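## Task

Pull the cap off the marker, then draw the numeral 2 on the whiteboard and make no other marks; the top of the numeral must face the whiteboard's long side that is farthest from the robot.

## Robot and tools

ROBOT. Two arms, left_arm and right_arm, each with a two-finger parallel gripper and a wrist camera (cam_left_wrist and cam_right_wrist, both 504x504 images, returned in that order). The arm names are labels only; left_arm sits on the +y side. Base positions in the scene frame: left_arm (+0.007, +0.286, 0), right_arm (-0.027, -0.332, 0), both turned only slightly about z. Joint ranges (rad), base to hand: waist -2.618 to 3.054, shoulder 0 to 3.142, elbow 0 to 3.142, wrist pitch -1.571 to 1.571, wrist yaw -1.571 to 1.571, wrist roll -2.094 to 2.094. Elbows cannot fully straighten.

FRAME. One shared scene frame: origin on the table surface midway between the arms, +x pointing out over the table, +z up, metres. Orientations are quaternions written w first (qw, qx, qy, qz). In the gripper's own axes the fingers extend along +z and close along y. end_effector_position is the point between the finger pads, roughly 1 cm short of the fingertips. Reported hand positions can be somewhat wrong, more so when an arm reaches far.

ROW FORMAT. Every motion command uses a row of 16 numbers covering both arms, even if only one moves: left x, y, z, qw, qx, qy, qz, opening, then the same eight for the right arm. x, y, z and the quaternion are an absolute pose for that gripper in the scene frame (not an offset). Opening runs from -1 (closed) to +1 (fully open, 0.093 m gap). To hold an arm still, resend exactly the position and quaternion from the last result before it was meant to stay, with its intended opening; to keep a hand's orientation, repeat the same quaternion you chose rather than copying a drifted reported one.

TOOLS.
execute_actions(actions): a list of actions; each action is a list of up to 15 rows, one row per control step of 1/30 s; if fewer than 15 rows are given, the last is held for the remaining steps. An empty list just returns the current state and images. An action is rejected for both arms if any target lies more than 0.6 m from that gripper's current position along any of the gripper's axes; if the first action fails this, or any action is malformed, nothing runs.
move(target, speed, blocking): target is one 16-number row of absolute poses; each gripper travels in a straight line toward it, both finishing together, turning the short way. speed is the top path speed in m/s, 0.002 to 0.5 (default 0.25); rotation is capped at twice that in rad/s. Paths last 0.5 to 10 s and are cut off at 10 s. Openings are sent when the move starts. Paths ignore obstacles and the other arm; the hand may lag, stray or overshoot speed, especially near full reach. Faster moves and targets set deeper past a contact press harder. With blocking=false you get a result after 0.5 s while motion continues; until a result shows it ended, further moves and execute_actions are refused, so call wait or stop.
wait(seconds): 0 to 10; the arms keep their last command; returns early if a running move ends.
stop(): brakes a running move; it needs stopping distance, and the fingers keep moving.
zoom_image(camera, region): camera is cam_left_wrist or cam_right_wrist; region is [x0, y0, x1, y1] in image pixels from the top-left, at most 504 by 504.
read_manual(section): only "licences"; moves nothing.
finished_scene(scene): ends the numbered scene irreversibly after the last command has been held; its result may name one failure but never confirms success. Replying without a tool call ends everything.

CONTROLLER. Each step the commanded pose is clamped to within 70 mm and 16 degrees of the measured pose, then solved by damped inverse kinematics with position favoured over orientation. A distant target therefore takes several actions; after an action the arm only continues to its last clamped pose. Joint friction can leave the hand up to about 31 mm short, and very small commanded changes may do nothing.

RESULTS. The state line (left_arm: ... | right_arm: ...) gives each gripper's position and quaternion. Hand target lines show where the controller is now steering each hand. A move adds a move: line with its ending (done, off_target, moving, held, fault) and limits (paced means the sent pose was clipped; held means a check blocked some steps, after which the arm may jump faster than speed), plus each hand's distance from its target. pose unreachable means the clearance check altered or blocked that arm's command. grip_measured is the finger motor position on the -1..+1 scale: pads meet near -0.94 and each mm of object width adds about 0.0208, with a fixed per-gripper bias up to 0.02. Once the pads touch something they stop but the reading keeps heading to the sent value, so it barely reveals contact; sending a number further below the object's width reading squeezes harder (up to roughly 50-62 N per pad, less on parts under about 5 mm thick). Keep sending the closing number to keep hold. Joint positions end with the opening in metres, which reflects the real gap only when nothing blocks the fingers. Camera calibration (intrinsics, distortion, world-to-camera transform) is given per camera and updated when it changes; expect small errors.

AVOID. Nothing may leave the table. Do not let the arms strike or squeeze each other. Avoid dropping, slipping, slamming and hard pressing, especially with the pen tip on the board. Loose objects may occasionally be nudged by outside pushes. Holding loads heats motors: a MOTOR HOT warning appears at 75 °C, the arm halts for 10 s at 90 °C, and at 100 °C it goes limp and falls; FAULT lines report such stops.

Each tool is called after "Request:" as name(argument=value, ...), one argument or row to a line, values as JSON.

## Session

Request:
move(
  target=[0.3,0.2,0.42,0.37,0,0.93,0,1, 0.3,-0.25,0.42,0.38,0,0.925,0,1],
)

Scene clock: 2.97 s.
left_arm: end_effector_position=(+0.2978, +0.1937, +0.4102) grip_measured=+1.000 end_effector_quat_wxyz=(+0.381, +0.005, +0.925, -0.004) | right_arm: end_effector_position=(+0.2996, -0.2533, +0.4179) grip_measured=+1.000 end_effector_quat_wxyz=(+0.389, -0.003, +0.921, +0.010)
Joint positions: left_arm=[-0.55   1.507  2.238 -1.577 -0.324 -0.349  0.093] | right_arm=[ 0.329  1.607  2.358 -1.55   0.228  0.251  0.093]
Joint velocities: left_arm=[-0.007 -0.007 -0.002  0.051 -0.051  0.037  0.   ] | right_arm=[-0.007 -0.002 -0.002 -0.081  0.022 -0.051  0.   ]
Hand target (left_arm): +0.295, +0.195, +0.419; +0.393, -0.000, +0.920, -0.008
Hand target (right_arm): +0.302, -0.250, +0.418; +0.388, -0.003, +0.922, +0.011
Off the commanded pose (left_arm): 0.012 m, 2 deg.
Off the commanded pose (right_arm): 0.004 m, 2 deg.
joint sent to its limit (left arm) — the command would take joint 4 (wrist pitch) past its lower limit, so that joint was sent only as far as its limit.
joint sent to its limit (right arm) — the command would take joint 4 (wrist pitch) past its lower limit, so that joint was sent only as far as its limit.
move: off_target (left_arm); limits=paced
camera_calibration (this result's frames):
cam_left_wrist: T_world_to_cam=[[-0.0222914, -0.99973, 0.0065495, 0.194015], [-0.945847, 0.018967, -0.324059, 0.446111], [0.323847, -0.0134185, -0.946014, 0.374862], [0, 0, 0, 1]] pos_world=[0.304879, 0.190531, 0.49792]
cam_right_wrist: T_world_to_cam=[[0.0167858, -0.999676, -0.0191389, -0.252976], [-0.946618, -0.00972618, -0.32221, 0.452524], [0.321919, 0.0235258, -0.946475, 0.387669], [0, 0, 0, 1]] pos_world=[0.307816, -0.257613, 0.507885]

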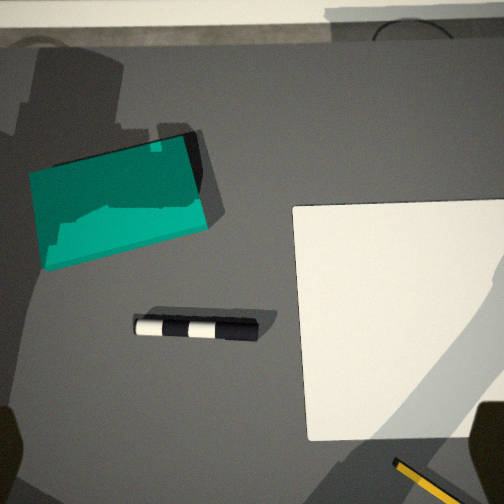

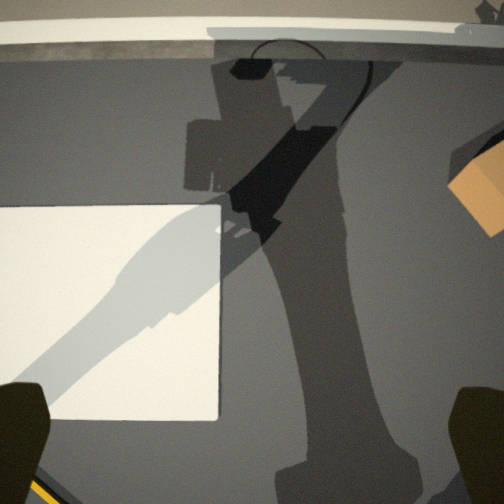

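Request:
move(
  target=[0.386,0.2755,0.08,0,-0.682,0.731,0,1, 0.267,-0.08,0.14,0.655,-0.265,0.655,0.265,1],
)

Scene clock: 30.57 s.
left_arm: end_effector_position=(+0.3845, +0.2739, +0.0806) grip_measured=+1.000 end_effector_quat_wxyz=(+0.000, -0.681, +0.733, +0.006) | right_arm: end_effector_position=(+0.2696, -0.0822, +0.1482) grip_measured=+1.000 end_effector_quat_wxyz=(+0.665, -0.254, +0.653, +0.261)
Joint positions: left_arm=[-0.102  1.998  1.636 -1.217 -0.009 -1.534  0.093] | right_arm=[ 0.644  1.677  0.264  1.433 -0.078  0.005  0.093]
Joint velocities: left_arm=[-0.007 -0.002  0.007 -0.066  0.051  0.037  0.   ] | right_arm=[-0.002  0.007  0.007  0.095 -0.066 -0.037 -0.   ]
Hand target (left_arm): +0.388, +0.275, +0.081; -0.002, +0.686, -0.728, -0.000
Hand target (right_arm): +0.265, -0.081, +0.142; +0.660, -0.262, +0.654, +0.262
Off the commanded pose (left_arm): 0.002 m, 1 deg.
Off the commanded pose (right_arm): 0.009 m, 2 deg.
move: done
camera_calibration (this result's frames):
cam_left_wrist: T_world_to_cam=[[0.996971, -0.0777728, 0.000251847, -0.365655], [-0.0703948, -0.901006, 0.428058, 0.274535], [-0.0330644, -0.426779, -0.903751, 0.283124], [0, 0, 0, 1]] pos_world=[0.393234, 0.339751, 0.138449]
cam_right_wrist: T_world_to_cam=[[0.680947, -0.732323, -0.00382515, -0.24604], [-0.321335, -0.29409, -0.900142, 0.232605], [0.658069, 0.614178, -0.435581, 0.0202294], [0, 0, 0, 1]] pos_world=[0.228972, -0.124198, 0.217248]

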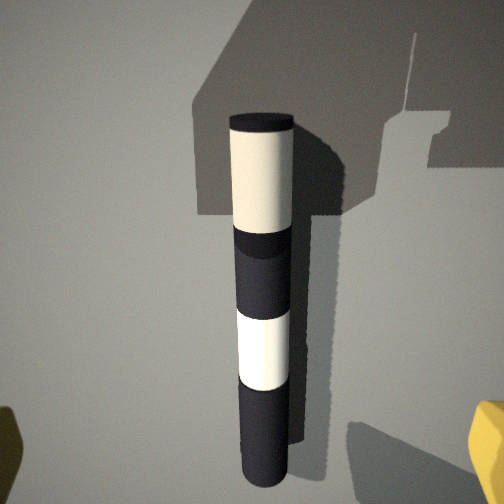

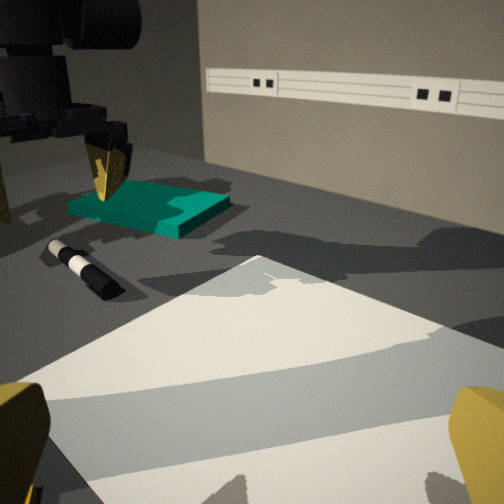

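Request:
move(
  target=[0.389,0.281,0.01,0,-0.682,0.731,0,1, 0.267,-0.08,0.14,0.655,-0.265,0.655,0.265,1],
  speed=0.1,
)

Request:
move(
  target=[0.389,0.281,0.01,0,-0.682,0.731,0,-0.85, 0.267,-0.08,0.14,0.655,-0.265,0.655,0.265,1],
)

Request:
move(
  target=[0.40,0.05,0.15,0,-0.375,0.927,0,-0.85, 0.267,-0.08,0.14,0.655,-0.265,0.655,0.265,1],
)

Scene clock: 40.63 s.
left_arm: end_effector_position=(+0.3911, +0.2790, +0.0146) grip_measured=+1.000 end_effector_quat_wxyz=(+0.004, -0.682, +0.731, +0.000) | right_arm: end_effector_position=(+0.2673, -0.0798, +0.1486) grip_measured=+1.000 end_effector_quat_wxyz=(+0.663, -0.260, +0.649, +0.268)
Joint positions: left_arm=[-0.086  2.07   1.473 -0.967 -0.006 -1.523  0.093] | right_arm=[ 0.644  1.677  0.264  1.435 -0.098  0.005  0.093]
Joint velocities: left_arm=[-0.017 -0.002 -0.017 -0.007 -0.007 -0.007  0.   ] | right_arm=[ 0.002 -0.012  0.007  0.022 -0.11  -0.007  0.   ]
Hand target (left_arm): +0.389, +0.281, +0.010; +0.000, +0.682, -0.731, +0.000
Hand target (right_arm): +0.267, -0.080, +0.140; +0.655, -0.265, +0.655, +0.265
Off the commanded pose (left_arm): 0.005 m, 0 deg.
Off the commanded pose (right_arm): 0.009 m, 1 deg.
move: done
camera_calibration (this result's frames):
cam_left_wrist: T_world_to_cam=[[0.997209, -0.0731741, 0.0148115, -0.373414], [-0.0724116, -0.899675, 0.430513, 0.308205], [-0.0181769, -0.430384, -0.902463, 0.220961], [0, 0, 0, 1]] pos_world=[0.398706, 0.345058, 0.0722538]
cam_right_wrist: T_world_to_cam=[[0.695616, -0.718406, -0.0032373, -0.245531], [-0.313753, -0.299739, -0.900953, 0.230632], [0.64628, 0.627733, -0.433906, 0.0244328], [0, 0, 0, 1]] pos_world=[0.227366, -0.122598, 0.217596]

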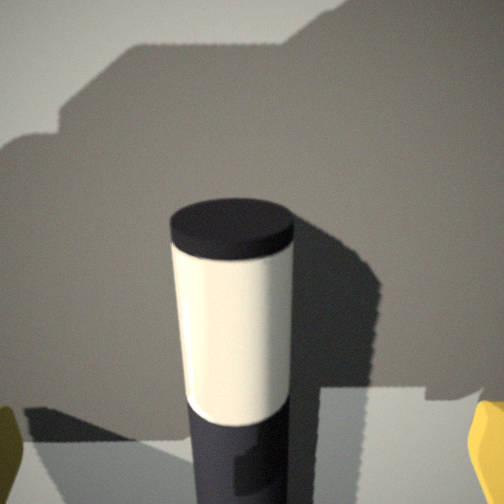

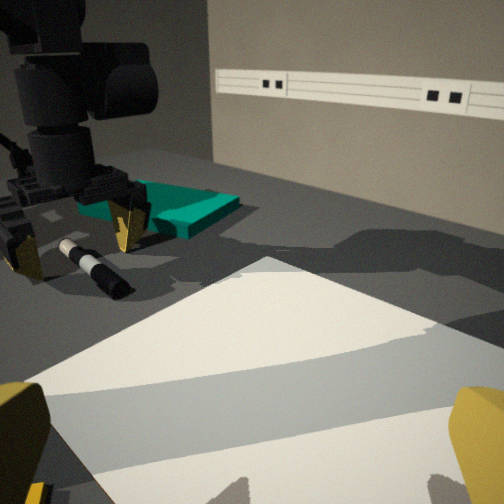

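Scene clock: 41.33 s.
left_arm: end_effector_position=(+0.3913, +0.2790, +0.0146) grip_measured=-0.774 end_effector_quat_wxyz=(+0.004, -0.682, +0.731, -0.000) | right_arm: end_effector_position=(+0.2673, -0.0798, +0.1486) grip_measured=+1.000 end_effector_quat_wxyz=(+0.663, -0.260, +0.649, +0.268)
Joint positions: left_arm=[-0.086  2.07   1.473 -0.967 -0.006 -1.523  0.008] | right_arm=[ 0.644  1.677  0.264  1.435 -0.098  0.005  0.093]
Joint velocities: left_arm=[ 0.007 -0.012 -0.007 -0.007 -0.007  0.022 -0.001] | right_arm=[ 0.002 -0.002 -0.007  0.066 -0.007  0.037  0.001]
Hand target (left_arm): +0.389, +0.281, +0.010; +0.000, +0.682, -0.731, -0.000
Hand target (right_arm): +0.267, -0.080, +0.140; +0.655, -0.265, +0.656, +0.265
Off the commanded pose (left_arm): 0.006 m, 1 deg.
Off the commanded pose (right_arm): 0.009 m, 1 deg.
move: done
camera_calibration (this result's frames):
cam_left_wrist: T_world_to_cam=[[0.997198, -0.0731739, 0.0155733, -0.373606], [-0.0727399, -0.899668, 0.430472, 0.308342], [-0.0174885, -0.430398, -0.90247, 0.220699], [0, 0, 0, 1]] pos_world=[0.398847, 0.345055, 0.0722596]
cam_right_wrist: T_world_to_cam=[[0.695616, -0.718406, -0.0032373, -0.245531], [-0.313753, -0.299739, -0.900953, 0.230632], [0.64628, 0.627733, -0.433906, 0.0244328], [0, 0, 0, 1]] pos_world=[0.227366, -0.122598, 0.217596]

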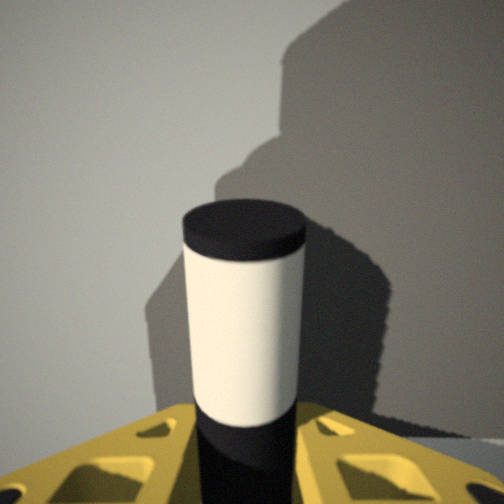

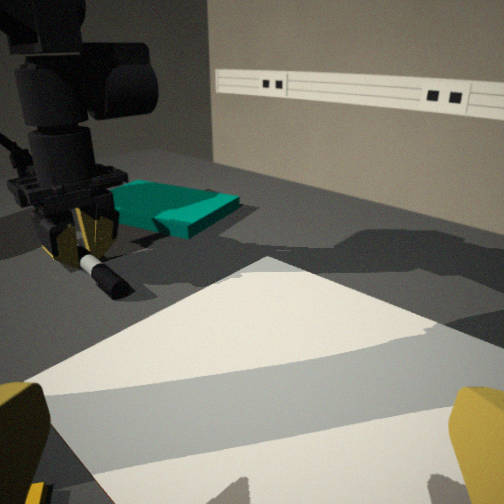

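Scene clock: 43.33 s.
left_arm: end_effector_position=(+0.3936, +0.0512, +0.1473) grip_measured=-0.774 end_effector_quat_wxyz=(+0.023, -0.378, +0.925, -0.028) | right_arm: end_effector_position=(+0.2673, -0.0798, +0.1486) grip_measured=+1.000 end_effector_quat_wxyz=(+0.663, -0.260, +0.649, +0.268)
Joint positions: left_arm=[-0.613  2.295  2.369 -1.573 -0.004 -1.323  0.008] | right_arm=[ 0.644  1.677  0.264  1.435 -0.098  0.005  0.093]
Joint velocities: left_arm=[-0.007  0.012 -0.007  0.081 -0.051  0.022 -0.001] | right_arm=[-0.007 -0.017 -0.017  0.007  0.022  0.051  0.   ]
Hand target (left_arm): +0.396, +0.050, +0.149; +0.024, -0.374, +0.926, -0.031
Hand target (right_arm): +0.267, -0.080, +0.140; +0.655, -0.265, +0.656, +0.265
Off the commanded pose (left_arm): 0.007 m, 4 deg.
Off the commanded pose (right_arm): 0.009 m, 1 deg.
joint sent to its limit (left arm) — the command would take joint 4 (wrist pitch) past its lower limit, so that joint was sent only as far as its limit.
move: off_target (left_arm)
camera_calibration (this result's frames):
cam_left_wrist: T_world_to_cam=[[0.694636, -0.715144, 0.0777834, -0.251784], [-0.674725, -0.610218, 0.415186, 0.270827], [-0.249453, -0.340886, -0.906405, 0.329757], [0, 0, 0, 1]] pos_world=[0.439891, 0.0976116, 0.206034]
cam_right_wrist: T_world_to_cam=[[0.695616, -0.718406, -0.0032373, -0.245531], [-0.313753, -0.299739, -0.900953, 0.230632], [0.64628, 0.627733, -0.433906, 0.0244328], [0, 0, 0, 1]] pos_world=[0.227366, -0.122598, 0.217596]

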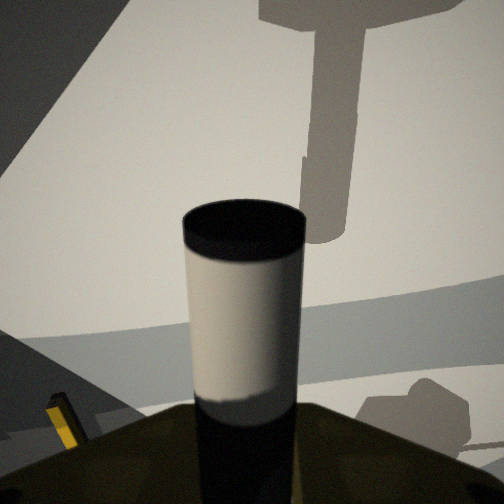

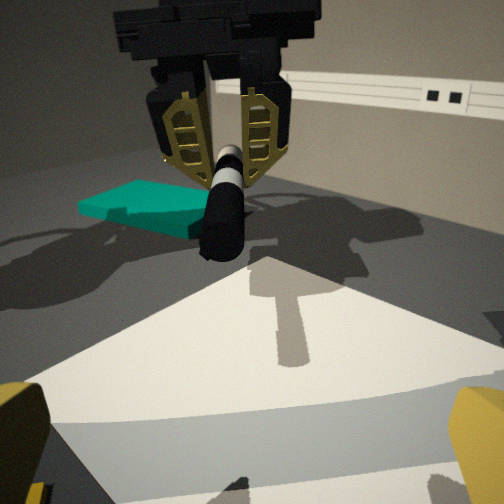

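Request:
move(
  target=[0.396,0.05,0.149,0.024,-0.374,0.926,-0.031,-0.85, 0.345,0.008,0.147,0.655,-0.265,0.655,0.265,1],
  speed=0.12,
)

Scene clock: 50.20 s.
left_arm: end_effector_position=(+0.3933, +0.0514, +0.1473) grip_measured=-0.774 end_effector_quat_wxyz=(+0.022, -0.377, +0.925, -0.027) | right_arm: end_effector_position=(+0.3433, +0.0024, +0.1493) grip_measured=+1.000 end_effector_quat_wxyz=(+0.655, -0.263, +0.656, +0.266)
Joint positions: left_arm=[-0.613  2.295  2.369 -1.574 -0.004 -1.322  0.008] | right_arm=[ 0.697  1.947  0.723  1.225 -0.047  0.005  0.093]
Joint velocities: left_arm=[-0.007  0.007 -0.007 -0.007 -0.11   0.022 -0.   ] | right_arm=[-0.017 -0.007 -0.012 -0.022 -0.037  0.037 -0.001]
Hand target (left_arm): +0.396, +0.050, +0.149; +0.024, -0.374, +0.927, -0.031
Hand target (right_arm): +0.345, +0.008, +0.148; +0.655, -0.265, +0.656, +0.266
Off the commanded pose (left_arm): 0.004 m, 1 deg.
Off the commanded pose (right_arm): 0.006 m, 0 deg.
move: done
camera_calibration (this result's frames):
cam_left_wrist: T_world_to_cam=[[0.693643, -0.716269, 0.0762776, -0.250755], [-0.675134, -0.60956, 0.415489, 0.270825], [-0.251106, -0.339698, -0.906394, 0.330307], [0, 0, 0, 1]] pos_world=[0.43972, 0.0976808, 0.205991]
cam_right_wrist: T_world_to_cam=[[0.696644, -0.717397, -0.00535889, -0.239393], [-0.327552, -0.311413, -0.892038, 0.283142], [0.638277, 0.623188, -0.451929, -0.0705845], [0, 0, 0, 1]] pos_world=[0.304568, -0.039578, 0.219392]

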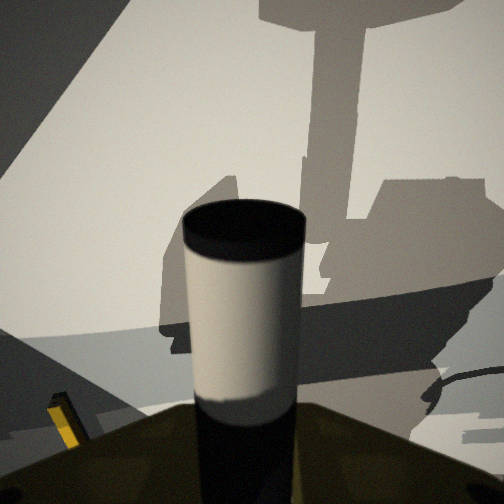

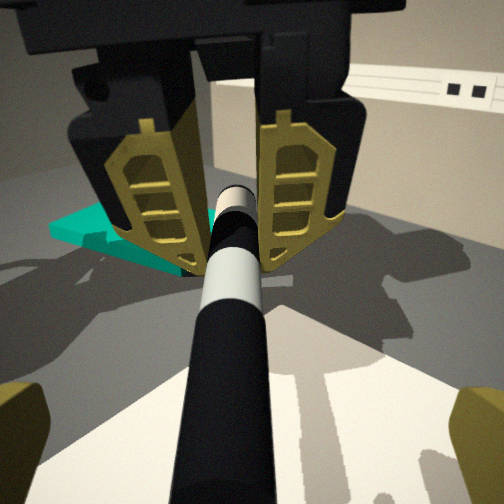

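Close and pull apart with both.

Request:
move(
  target=[0.396,0.05,0.149,0.024,-0.374,0.926,-0.031,-0.85, 0.345,0.008,0.147,0.655,-0.265,0.655,0.265,-0.85],
)

Request:
move(
  target=[0.45,0.10,0.149,0.024,-0.374,0.926,-0.031,-0.85, 0.275,-0.062,0.147,0.655,-0.265,0.655,0.265,-0.85],
  speed=0.08,
)

Scene clock: 57.83 s.
left_arm: end_effector_position=(+0.3946, +0.0503, +0.1474) grip_measured=-0.774 end_effector_quat_wxyz=(+0.024, -0.378, +0.925, -0.030) | right_arm: end_effector_position=(+0.3416, +0.0043, +0.1490) grip_measured=-0.739 end_effector_quat_wxyz=(+0.654, -0.266, +0.655, +0.269)
Joint positions: left_arm=[-0.613  2.295  2.369 -1.567 -0.003 -1.324  0.008] | right_arm=[ 0.7    1.947  0.723  1.224 -0.053  0.005  0.01 ]
Joint velocities: left_arm=[0.002 0.017 0.002 0.081 0.095 0.051 0.   ] | right_arm=[ 0.002  0.007  0.002 -0.051 -0.051  0.007 -0.001]
Hand target (left_arm): +0.396, +0.050, +0.149; +0.024, -0.374, +0.927, -0.031
Hand target (right_arm): +0.345, +0.008, +0.147; +0.655, -0.265, +0.655, +0.265
Off the commanded pose (left_arm): 0.002 m, 1 deg.
Off the commanded pose (right_arm): 0.005 m, 0 deg.
move: done
camera_calibration (this result's frames):
cam_left_wrist: T_world_to_cam=[[0.694501, -0.714618, 0.0835986, -0.254006], [-0.676321, -0.608767, 0.414721, 0.271599], [-0.245475, -0.344564, -0.9061, 0.328388], [0, 0, 0, 1]] pos_world=[0.440707, 0.0969743, 0.206149]
cam_right_wrist: T_world_to_cam=[[0.702906, -0.711262, -0.00541696, -0.239065], [-0.325569, -0.314955, -0.89152, 0.282166], [0.632398, 0.628419, -0.452948, -0.0686222], [0, 0, 0, 1]] pos_world=[0.303302, -0.0380451, 0.219179]

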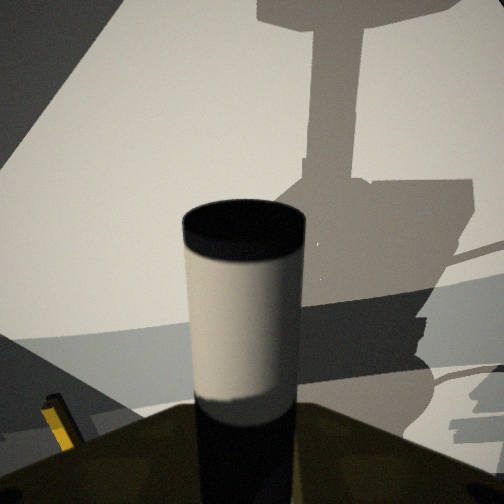

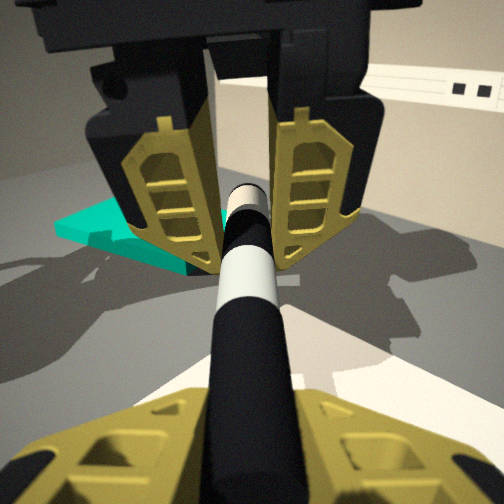

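Scene clock: 59.40 s.
left_arm: end_effector_position=(+0.4457, +0.0992, +0.1452) grip_measured=-0.774 end_effector_quat_wxyz=(+0.037, -0.377, +0.924, -0.049) | right_arm: end_effector_position=(+0.2767, -0.0574, +0.1379) grip_measured=-0.739 end_effector_quat_wxyz=(+0.645, -0.267, +0.665, +0.264)
Joint positions: left_arm=[-0.463  2.387  2.517 -1.58   0.016 -1.173  0.008] | right_arm=[ 0.689  1.733  0.35   1.356 -0.058  0.005  0.01 ]
Joint velocities: left_arm=[-0.017 -0.007  0.007  0.022 -0.007 -0.022 -0.001] | right_arm=[-0.012  0.017 -0.002 -0.022 -0.051 -0.037 -0.   ]
Hand target (left_arm): +0.450, +0.100, +0.148; +0.045, -0.374, +0.925, -0.053
Hand target (right_arm): +0.275, -0.062, +0.146; +0.655, -0.265, +0.656, +0.265
Off the commanded pose (left_arm): 0.006 m, 3 deg.
Off the commanded pose (right_arm): 0.010 m, 2 deg.
joint sent to its limit (left arm) — the command would take joint 4 (wrist pitch) past its lower limit, so that joint was sent only as far as its limit.
move: off_target (left_arm)
camera_calibration (this result's frames):
cam_left_wrist: T_world_to_cam=[[0.689349, -0.713176, 0.127194, -0.258542], [-0.692993, -0.598029, 0.402643, 0.344871], [-0.21109, -0.365706, -0.906477, 0.342613], [0, 0, 0, 1]] pos_world=[0.489541, 0.147153, 0.204595]
cam_right_wrist: T_world_to_cam=[[0.69924, -0.714851, -0.00712393, -0.236304], [-0.345529, -0.329226, -0.87876, 0.234662], [0.625838, 0.616926, -0.47721, 0.0106296], [0, 0, 0, 1]] pos_world=[0.239663, -0.0982233, 0.2096]

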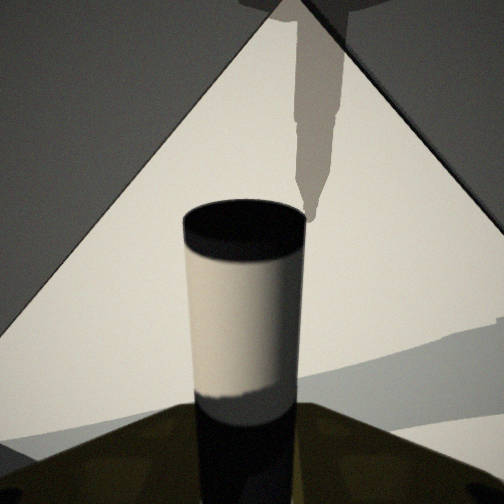

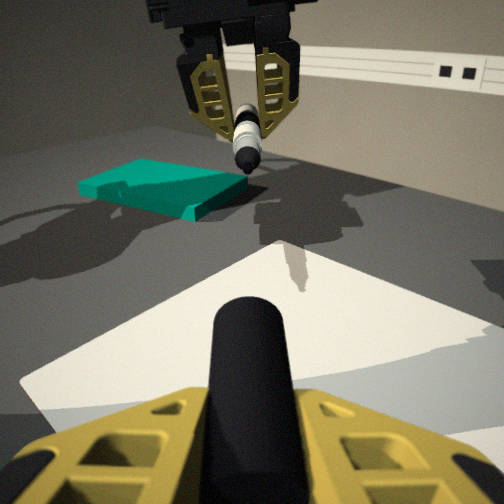

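Request:
move(
  target=[0.4311,0.0645,0.15,0.68,0.195,0.68,-0.195,-0.85, 0.2,-0.2,0.2,0.6,-0.25,0.72,0.25,-0.85],
)

Request:
move(
  target=[0.4311,0.0645,0.11,0.68,0.195,0.68,-0.195,-0.85, 0.2,-0.2,0.2,0.6,-0.25,0.72,0.25,-0.85],
  speed=0.05,
)

Scene clock: 78.93 s.
left_arm: end_effector_position=(+0.4342, +0.0600, +0.1535) grip_measured=-0.774 end_effector_quat_wxyz=(+0.676, +0.199, +0.680, -0.205) | right_arm: end_effector_position=(+0.2013, -0.1987, +0.1846) grip_measured=-0.739 end_effector_quat_wxyz=(+0.583, -0.249, +0.732, +0.250)
Joint positions: left_arm=[-0.503  1.887  0.664  1.22   0.14  -0.009  0.008] | right_arm=[ 0.192  0.461  0.233  0.002 -0.508 -0.033  0.01 ]
Joint velocities: left_arm=[ 0.012  0.002 -0.002 -0.022  0.11   0.022  0.001] | right_arm=[-0.017 -0.002  0.012 -0.022 -0.051 -0.081  0.001]
Hand target (left_arm): +0.433, +0.063, +0.149; +0.677, +0.201, +0.679, -0.202
Hand target (right_arm): +0.201, -0.200, +0.199; +0.599, -0.253, +0.719, +0.246
Off the commanded pose (left_arm): 0.007 m, 1 deg.
Off the commanded pose (right_arm): 0.016 m, 2 deg.
move: off_target (right_arm)
camera_calibration (this result's frames):
cam_left_wrist: T_world_to_cam=[[-0.554339, -0.832272, 0.00551403, 0.286241], [-0.368436, 0.239447, -0.898287, 0.318716], [0.7463, -0.499988, -0.439374, -0.145955], [0, 0, 0, 1]] pos_world=[0.385027, 0.0889391, 0.220591]
cam_right_wrist: T_world_to_cam=[[0.659291, -0.747926, -0.077088, -0.269885], [-0.504123, -0.363642, -0.783342, 0.210597], [0.557849, 0.555312, -0.616793, 0.194515], [0, 0, 0, 1]] pos_world=[0.17559, -0.233289, 0.26414]

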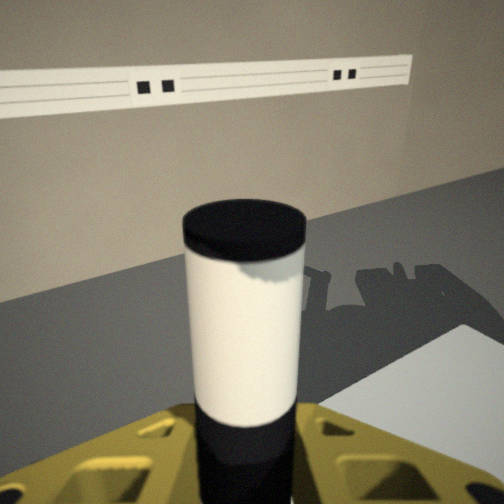

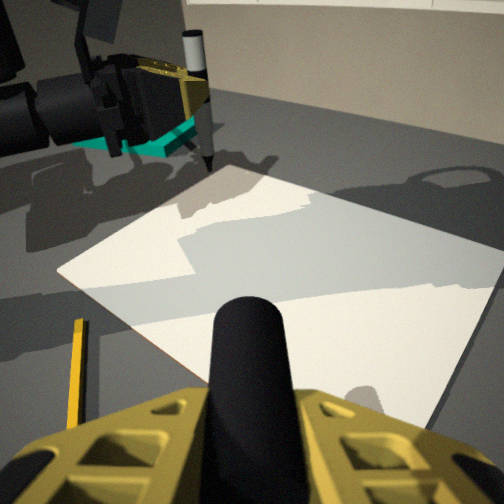

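Scene clock: 80.33 s.
left_arm: end_effector_position=(+0.4339, +0.0626, +0.1121) grip_measured=-0.774 end_effector_quat_wxyz=(+0.677, +0.195, +0.681, -0.200) | right_arm: end_effector_position=(+0.2011, -0.1988, +0.1838) grip_measured=-0.739 end_effector_quat_wxyz=(+0.581, -0.249, +0.733, +0.251)
Joint positions: left_arm=[-0.503  2.063  0.64   1.419  0.127 -0.008  0.008] | right_arm=[ 0.192  0.461  0.233 -0.001 -0.508 -0.033  0.01 ]
Joint velocities: left_arm=[ 0.012  0.002 -0.007 -0.037  0.007 -0.051  0.   ] | right_arm=[ 0.002  0.017  0.012 -0.051 -0.081 -0.007  0.   ]
Hand target (left_arm): +0.431, +0.065, +0.109; +0.680, +0.195, +0.680, -0.195
Hand target (right_arm): +0.200, -0.200, +0.200; +0.599, -0.250, +0.719, +0.249
Off the commanded pose (left_arm): 0.004 m, 1 deg.
Off the commanded pose (right_arm): 0.016 m, 3 deg.
move: off_target (right_arm)
camera_calibration (this result's frames):
cam_left_wrist: T_world_to_cam=[[-0.543508, -0.839393, 0.00421848, 0.284296], [-0.37032, 0.235266, -0.898617, 0.28184], [0.753301, -0.489968, -0.438713, -0.166402], [0, 0, 0, 1]] pos_world=[0.384239, 0.0907973, 0.179064]
cam_right_wrist: T_world_to_cam=[[0.659, -0.74799, -0.0789353, -0.269471], [-0.507039, -0.364279, -0.781161, 0.209903], [0.555546, 0.554808, -0.61932, 0.194961], [0, 0, 0, 1]] pos_world=[0.175701, -0.233264, 0.263441]

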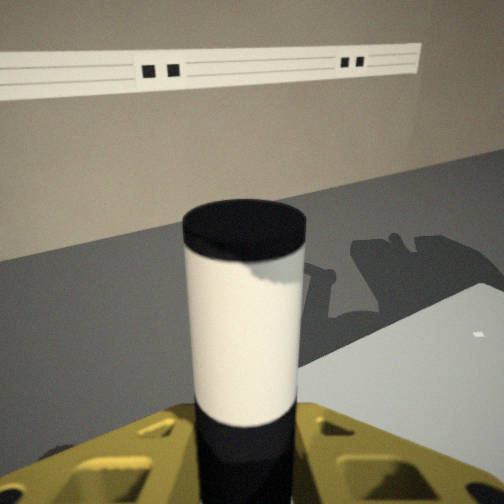

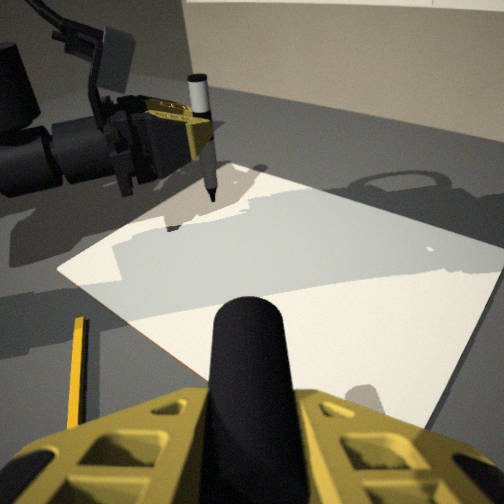

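Request:
move(
  target=[0.445,0.056,0.125,0.598,0.216,0.752,-0.172,-0.85, 0.2,-0.2,0.2,0.6,-0.25,0.72,0.25,-0.85],
  speed=0.08,
)

Request:
move(
  target=[0.445,0.056,0.095,0.598,0.216,0.752,-0.172,-0.85, 0.2,-0.2,0.2,0.6,-0.25,0.72,0.25,-0.85],
  speed=0.04,
)

Scene clock: 92.70 s.
left_arm: end_effector_position=(+0.4400, +0.0620, +0.1045) grip_measured=-0.774 end_effector_quat_wxyz=(+0.578, +0.212, +0.770, -0.171) | right_arm: end_effector_position=(+0.2011, -0.1988, +0.1836) grip_measured=-0.739 end_effector_quat_wxyz=(+0.581, -0.249, +0.733, +0.251)
Joint positions: left_arm=[-0.503  1.861  0.735  0.846  0.115  0.014  0.008] | right_arm=[ 0.192  0.461  0.233 -0.002 -0.508 -0.033  0.01 ]
Joint velocities: left_arm=[-0.007 -0.002 -0.012  0.022 -0.022 -0.051 -0.   ] | right_arm=[-0.007 -0.002 -0.002  0.081 -0.022 -0.051  0.001]
Hand target (left_arm): +0.444, +0.056, +0.126; +0.598, +0.214, +0.753, -0.172
Hand target (right_arm): +0.200, -0.200, +0.200; +0.599, -0.250, +0.719, +0.249
Off the commanded pose (left_arm): 0.022 m, 3 deg.
Off the commanded pose (right_arm): 0.016 m, 3 deg.
move: off_target (left_arm, right_arm)
camera_calibration (this result's frames):
cam_left_wrist: T_world_to_cam=[[-0.533045, -0.845924, 0.0165782, 0.281714], [-0.570278, 0.344739, -0.745613, 0.342626], [0.625017, -0.406899, -0.666173, -0.0995916], [0, 0, 0, 1]] pos_world=[0.407805, 0.0796684, 0.184451]
cam_right_wrist: T_world_to_cam=[[0.658941, -0.748002, -0.0793046, -0.269389], [-0.507621, -0.364407, -0.780723, 0.209765], [0.555084, 0.554707, -0.619824, 0.19505], [0, 0, 0, 1]] pos_world=[0.175723, -0.23326, 0.263301]

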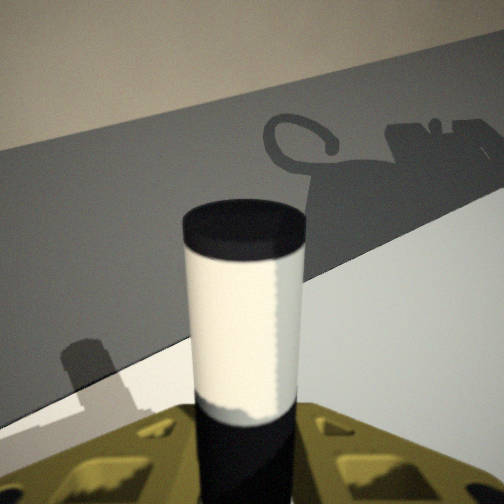

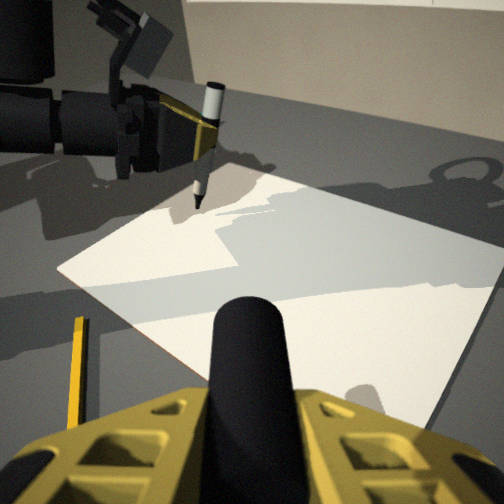

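Scene clock: 93.67 s.
left_arm: end_effector_position=(+0.4456, +0.0594, +0.0944) grip_measured=-0.774 end_effector_quat_wxyz=(+0.592, +0.212, +0.758, -0.173) | right_arm: end_effector_position=(+0.2011, -0.1988, +0.1836) grip_measured=-0.739 end_effector_quat_wxyz=(+0.581, -0.249, +0.733, +0.251)
Joint positions: left_arm=[-0.503  1.94   0.735  0.962  0.115  0.017  0.008] | right_arm=[ 0.192  0.461  0.233 -0.002 -0.508 -0.033  0.01 ]
Joint velocities: left_arm=[-0.002 -0.012 -0.002 -0.081 -0.007  0.022 -0.001] | right_arm=[-0.007  0.007 -0.032 -0.007  0.007 -0.022 -0.001]
Hand target (left_arm): +0.445, +0.056, +0.095; +0.598, +0.216, +0.752, -0.172
Hand target (right_arm): +0.200, -0.200, +0.200; +0.599, -0.250, +0.719, +0.249
Off the commanded pose (left_arm): 0.003 m, 1 deg.
Off the commanded pose (right_arm): 0.016 m, 3 deg.
move: off_target (right_arm)
camera_calibration (this result's frames):
cam_left_wrist: T_world_to_cam=[[-0.53416, -0.845336, 0.00897079, 0.283821], [-0.543174, 0.335056, -0.76987, 0.330013], [0.647793, -0.416106, -0.638138, -0.123051], [0, 0, 0, 1]] pos_world=[0.410572, 0.078149, 0.172998]
cam_right_wrist: T_world_to_cam=[[0.658941, -0.748002, -0.0793046, -0.269389], [-0.507621, -0.364407, -0.780723, 0.209765], [0.555084, 0.554707, -0.619824, 0.19505], [0, 0, 0, 1]] pos_world=[0.175723, -0.23326, 0.263301]

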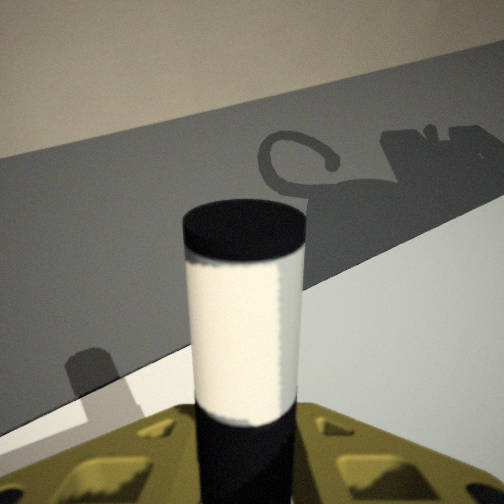

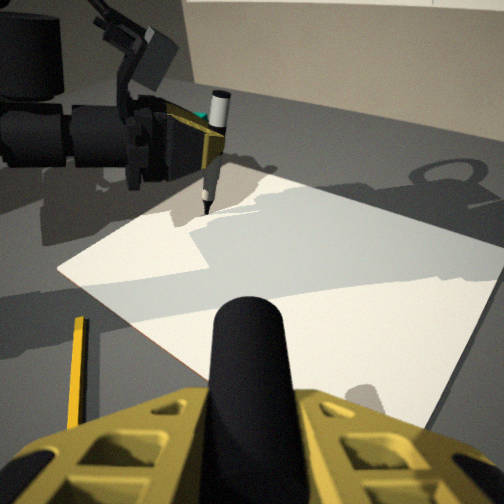

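Request:
execute_actions(
  actions=[
    [[0.445,0.056,0.084,0.598,0.216,0.752,-0.172,-0.85, 0.2,-0.2,0.2,0.6,-0.25,0.72,0.25,-0.85]],
    [[0.4564,0.0518,0.084,0.598,0.216,0.752,-0.172,-0.85, 0.2,-0.2,0.2,0.6,-0.25,0.72,0.25,-0.85]],
    [[0.4657,0.044,0.084,0.598,0.216,0.752,-0.172,-0.85, 0.2,-0.2,0.2,0.6,-0.25,0.72,0.25,-0.85]],
    [[0.4718,0.0335,0.084,0.598,0.216,0.752,-0.172,-0.85, 0.2,-0.2,0.2,0.6,-0.25,0.72,0.25,-0.85]],
    [[0.4739,0.0215,0.084,0.598,0.216,0.752,-0.172,-0.85, 0.2,-0.2,0.2,0.6,-0.25,0.72,0.25,-0.85]],
    [[0.4718,0.0095,0.084,0.598,0.216,0.752,-0.172,-0.85, 0.2,-0.2,0.2,0.6,-0.25,0.72,0.25,-0.85]],
    [[0.4657,-0.001,0.084,0.598,0.216,0.752,-0.172,-0.85, 0.2,-0.2,0.2,0.6,-0.25,0.72,0.25,-0.85]],
    [[0.4564,-0.0088,0.084,0.598,0.216,0.752,-0.172,-0.85, 0.2,-0.2,0.2,0.6,-0.25,0.72,0.25,-0.85]],
    [[0.445,-0.013,0.084,0.598,0.216,0.752,-0.172,-0.85, 0.2,-0.2,0.2,0.6,-0.25,0.72,0.25,-0.85]],
    [[0.4328,-0.013,0.084,0.598,0.216,0.752,-0.172,-0.85, 0.2,-0.2,0.2,0.6,-0.25,0.72,0.25,-0.85]],
    [[0.4214,-0.0088,0.084,0.598,0.216,0.752,-0.172,-0.85, 0.2,-0.2,0.2,0.6,-0.25,0.72,0.25,-0.85]],
  ],
)

Scene clock: 117.37 s.
left_arm: end_effector_position=(+0.4300, -0.0109, +0.0944) grip_measured=-0.774 end_effector_quat_wxyz=(+0.614, +0.214, +0.740, -0.174) | right_arm: end_effector_position=(+0.2011, -0.1988, +0.1836) grip_measured=-0.739 end_effector_quat_wxyz=(+0.581, -0.249, +0.733, +0.251)
Joint positions: left_arm=[-0.703  2.038  0.816  1.034 -0.078 -0.01   0.008] | right_arm=[ 0.192  0.461  0.233 -0.002 -0.508 -0.033  0.01 ]
Joint velocities: left_arm=[ 0.007 -0.002  0.002 -0.037  0.037  0.051 -0.   ] | right_arm=[-0.007 -0.007 -0.002 -0.095  0.007  0.022 -0.001]
Hand target (left_arm): +0.422, -0.009, +0.084; +0.598, +0.216, +0.752, -0.172
Hand target (right_arm): +0.200, -0.200, +0.200; +0.599, -0.250, +0.719, +0.249
Off the commanded pose (left_arm): 0.014 m, 2 deg.
Off the commanded pose (right_arm): 0.016 m, 3 deg.
camera_calibration (this result's frames):
cam_left_wrist: T_world_to_cam=[[-0.53881, -0.842397, -0.00715547, 0.219632], [-0.498892, 0.32592, -0.803046, 0.329058], [0.678816, -0.429119, -0.595874, -0.159744], [0, 0, 0, 1]] pos_world=[0.390941, 0.00922209, 0.170633]
cam_right_wrist: T_world_to_cam=[[0.658941, -0.748002, -0.0793046, -0.269389], [-0.507621, -0.364407, -0.780723, 0.209765], [0.555084, 0.554707, -0.619824, 0.19505], [0, 0, 0, 1]] pos_world=[0.175723, -0.23326, 0.263301]

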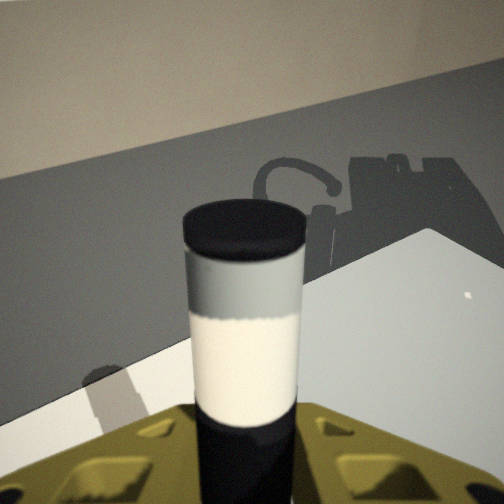

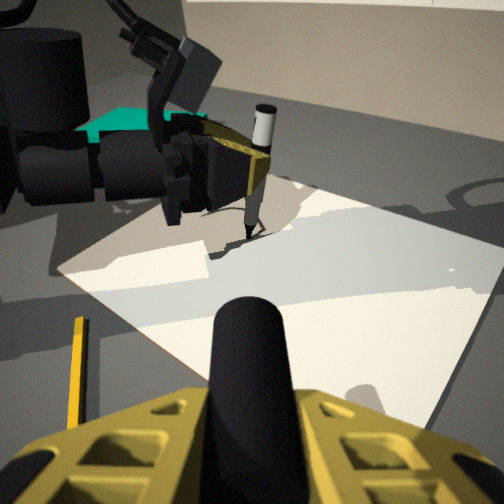

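Request:
execute_actions(
  actions=[
    [[0.413,0.0,0.084,0.598,0.216,0.752,-0.172,-0.85, 0.2,-0.2,0.2,0.6,-0.25,0.72,0.25,-0.85]],
    [[0.4045,0.0088,0.084,0.598,0.216,0.752,-0.172,-0.85, 0.2,-0.2,0.2,0.6,-0.25,0.72,0.25,-0.85]],
    [[0.3961,0.0176,0.084,0.598,0.216,0.752,-0.172,-0.85, 0.2,-0.2,0.2,0.6,-0.25,0.72,0.25,-0.85]],
    [[0.3876,0.0264,0.084,0.598,0.216,0.752,-0.172,-0.85, 0.2,-0.2,0.2,0.6,-0.25,0.72,0.25,-0.85]],
    [[0.3792,0.0352,0.084,0.598,0.216,0.752,-0.172,-0.85, 0.2,-0.2,0.2,0.6,-0.25,0.72,0.25,-0.85]],
    [[0.3708,0.044,0.084,0.598,0.216,0.752,-0.172,-0.85, 0.2,-0.2,0.2,0.6,-0.25,0.72,0.25,-0.85]],
    [[0.3623,0.0527,0.084,0.598,0.216,0.752,-0.172,-0.85, 0.2,-0.2,0.2,0.6,-0.25,0.72,0.25,-0.85]],
    [[0.3539,0.0615,0.084,0.598,0.216,0.752,-0.172,-0.85, 0.2,-0.2,0.2,0.6,-0.25,0.72,0.25,-0.85]],
    [[0.347,0.068,0.084,0.598,0.216,0.752,-0.172,-0.85, 0.2,-0.2,0.2,0.6,-0.25,0.72,0.25,-0.85]],
    [[0.35,0.049,0.084,0.598,0.216,0.752,-0.172,-0.85, 0.2,-0.2,0.2,0.6,-0.25,0.72,0.25,-0.85]],
    [[0.35,0.0365,0.084,0.598,0.216,0.752,-0.172,-0.85, 0.2,-0.2,0.2,0.6,-0.25,0.72,0.25,-0.85]],
    [[0.35,0.024,0.084,0.598,0.216,0.752,-0.172,-0.85, 0.2,-0.2,0.2,0.6,-0.25,0.72,0.25,-0.85]],
    [[0.35,0.0115,0.084,0.598,0.216,0.752,-0.172,-0.85, 0.2,-0.2,0.2,0.6,-0.25,0.72,0.25,-0.85]],
    [[0.35,-0.001,0.084,0.598,0.216,0.752,-0.172,-0.85, 0.2,-0.2,0.2,0.6,-0.25,0.72,0.25,-0.85]],
    [[0.35,-0.0135,0.084,0.598,0.216,0.752,-0.172,-0.85, 0.2,-0.2,0.2,0.6,-0.25,0.72,0.25,-0.85]],
    [[0.35,-0.026,0.084,0.598,0.216,0.752,-0.172,-0.85, 0.2,-0.2,0.2,0.6,-0.25,0.72,0.25,-0.85]],
    [[0.35,-0.026,0.084,0.598,0.216,0.752,-0.172,-0.85, 0.2,-0.2,0.2,0.6,-0.25,0.72,0.25,-0.85]],
    [[0.35,-0.026,0.13,0.598,0.216,0.752,-0.172,-0.85, 0.2,-0.2,0.2,0.6,-0.25,0.72,0.25,-0.85]],
    [[0.35,-0.026,0.16,0.598,0.216,0.752,-0.172,-0.85, 0.2,-0.2,0.2,0.6,-0.25,0.72,0.25,-0.85]],
  ],
)

Request:
move(
  target=[0.3,0.28,0.2,0.598,0.216,0.752,-0.172,-0.85, 0.3,-0.1,0.32,0.4,-0.1,0.9,0.1,-0.85],
)

Scene clock: 144.57 s.
left_arm: end_effector_position=(+0.3487, -0.0224, +0.1481) grip_measured=-0.774 end_effector_quat_wxyz=(+0.589, +0.223, +0.759, -0.165) | right_arm: end_effector_position=(+0.2011, -0.1988, +0.1836) grip_measured=-0.739 end_effector_quat_wxyz=(+0.581, -0.249, +0.733, +0.251)
Joint positions: left_arm=[-0.894  1.65   0.685  0.703 -0.26  -0.056  0.008] | right_arm=[ 0.192  0.461  0.233 -0.002 -0.508 -0.033  0.01 ]
Joint velocities: left_arm=[ 0.002  0.002 -0.007  0.037 -0.051  0.022  0.   ] | right_arm=[-0.017  0.007  0.002 -0.037  0.007  0.022  0.   ]
Hand target (left_arm): +0.350, -0.026, +0.160; +0.598, +0.216, +0.752, -0.172
Hand target (right_arm): +0.200, -0.200, +0.200; +0.599, -0.250, +0.719, +0.249
Off the commanded pose (left_arm): 0.013 m, 2 deg.
Off the commanded pose (right_arm): 0.016 m, 3 deg.
camera_calibration (this result's frames):
cam_left_wrist: T_world_to_cam=[[-0.542001, -0.840257, -0.014222, 0.168753], [-0.538553, 0.360282, -0.761681, 0.343836], [0.645132, -0.405173, -0.647796, -0.0575065], [0, 0, 0, 1]] pos_world=[0.313737, -0.00538216, 0.227041]
cam_right_wrist: T_world_to_cam=[[0.658941, -0.748002, -0.0793046, -0.269389], [-0.507621, -0.364407, -0.780723, 0.209765], [0.555084, 0.554707, -0.619824, 0.19505], [0, 0, 0, 1]] pos_world=[0.175723, -0.23326, 0.263301]

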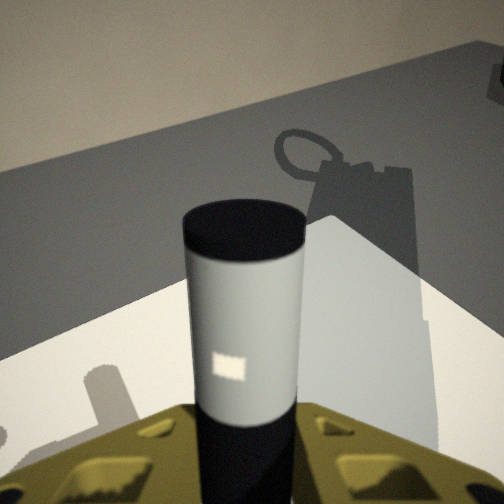

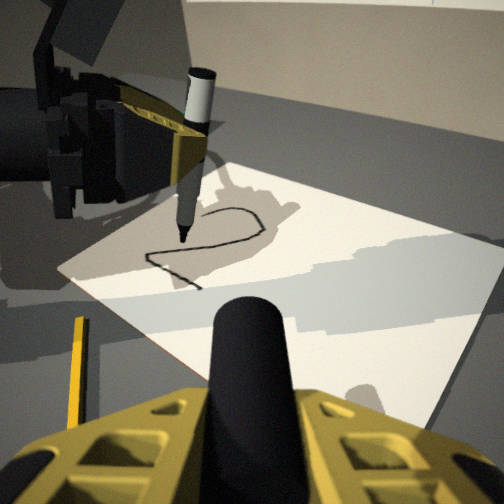

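Scene clock: 146.73 s.
left_arm: end_effector_position=(+0.2992, +0.2808, +0.1951) grip_measured=-0.774 end_effector_quat_wxyz=(+0.595, +0.207, +0.756, -0.178) | right_arm: end_effector_position=(+0.2986, -0.1033, +0.3188) grip_measured=-0.738 end_effector_quat_wxyz=(+0.396, -0.102, +0.906, +0.108)
Joint positions: left_arm=[0.424 0.926 0.448 0.04  1.003 0.353 0.008] | right_arm=[ 0.698  1.47   1.659 -0.943  0.255  0.386  0.01 ]
Joint velocities: left_arm=[-0.002  0.002 -0.002  0.022  0.022  0.037 -0.001] | right_arm=[-0.007 -0.037  0.017  0.022  0.007 -0.007 -0.   ]
Hand target (left_arm): +0.303, +0.283, +0.203; +0.600, +0.214, +0.751, -0.175
Hand target (right_arm): +0.300, -0.099, +0.320; +0.396, -0.100, +0.906, +0.108
Off the commanded pose (left_arm): 0.005 m, 1 deg.
Off the commanded pose (right_arm): 0.004 m, 1 deg.
move: done
camera_calibration (this result's frames):
cam_left_wrist: T_world_to_cam=[[-0.533266, -0.845692, 0.0207851, 0.389426], [-0.541498, 0.322368, -0.77644, 0.258218], [0.649929, -0.425304, -0.629848, 0.12847], [0, 0, 0, 1]] pos_world=[0.263995, 0.300732, 0.273313]
cam_right_wrist: T_world_to_cam=[[0.272388, -0.955048, -0.117, -0.145438], [-0.907871, -0.214827, -0.360028, 0.400414], [0.318709, 0.204288, -0.925576, 0.303607], [0, 0, 0, 1]] pos_world=[0.306377, -0.114904, 0.408156]

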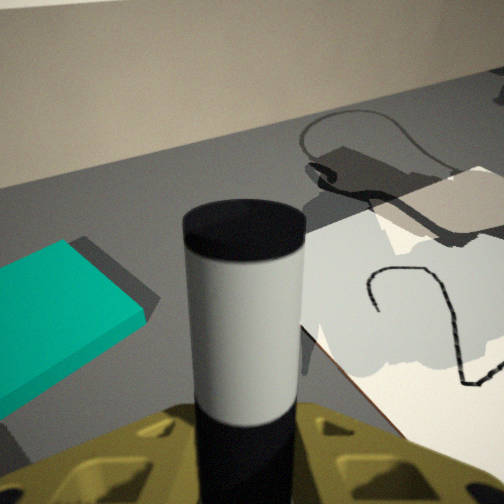

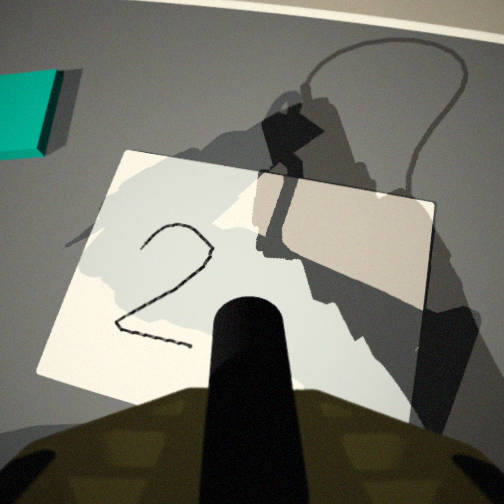

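A clear 2.

Request:
finished_scene(
  scene=2,
)

The scene is finished.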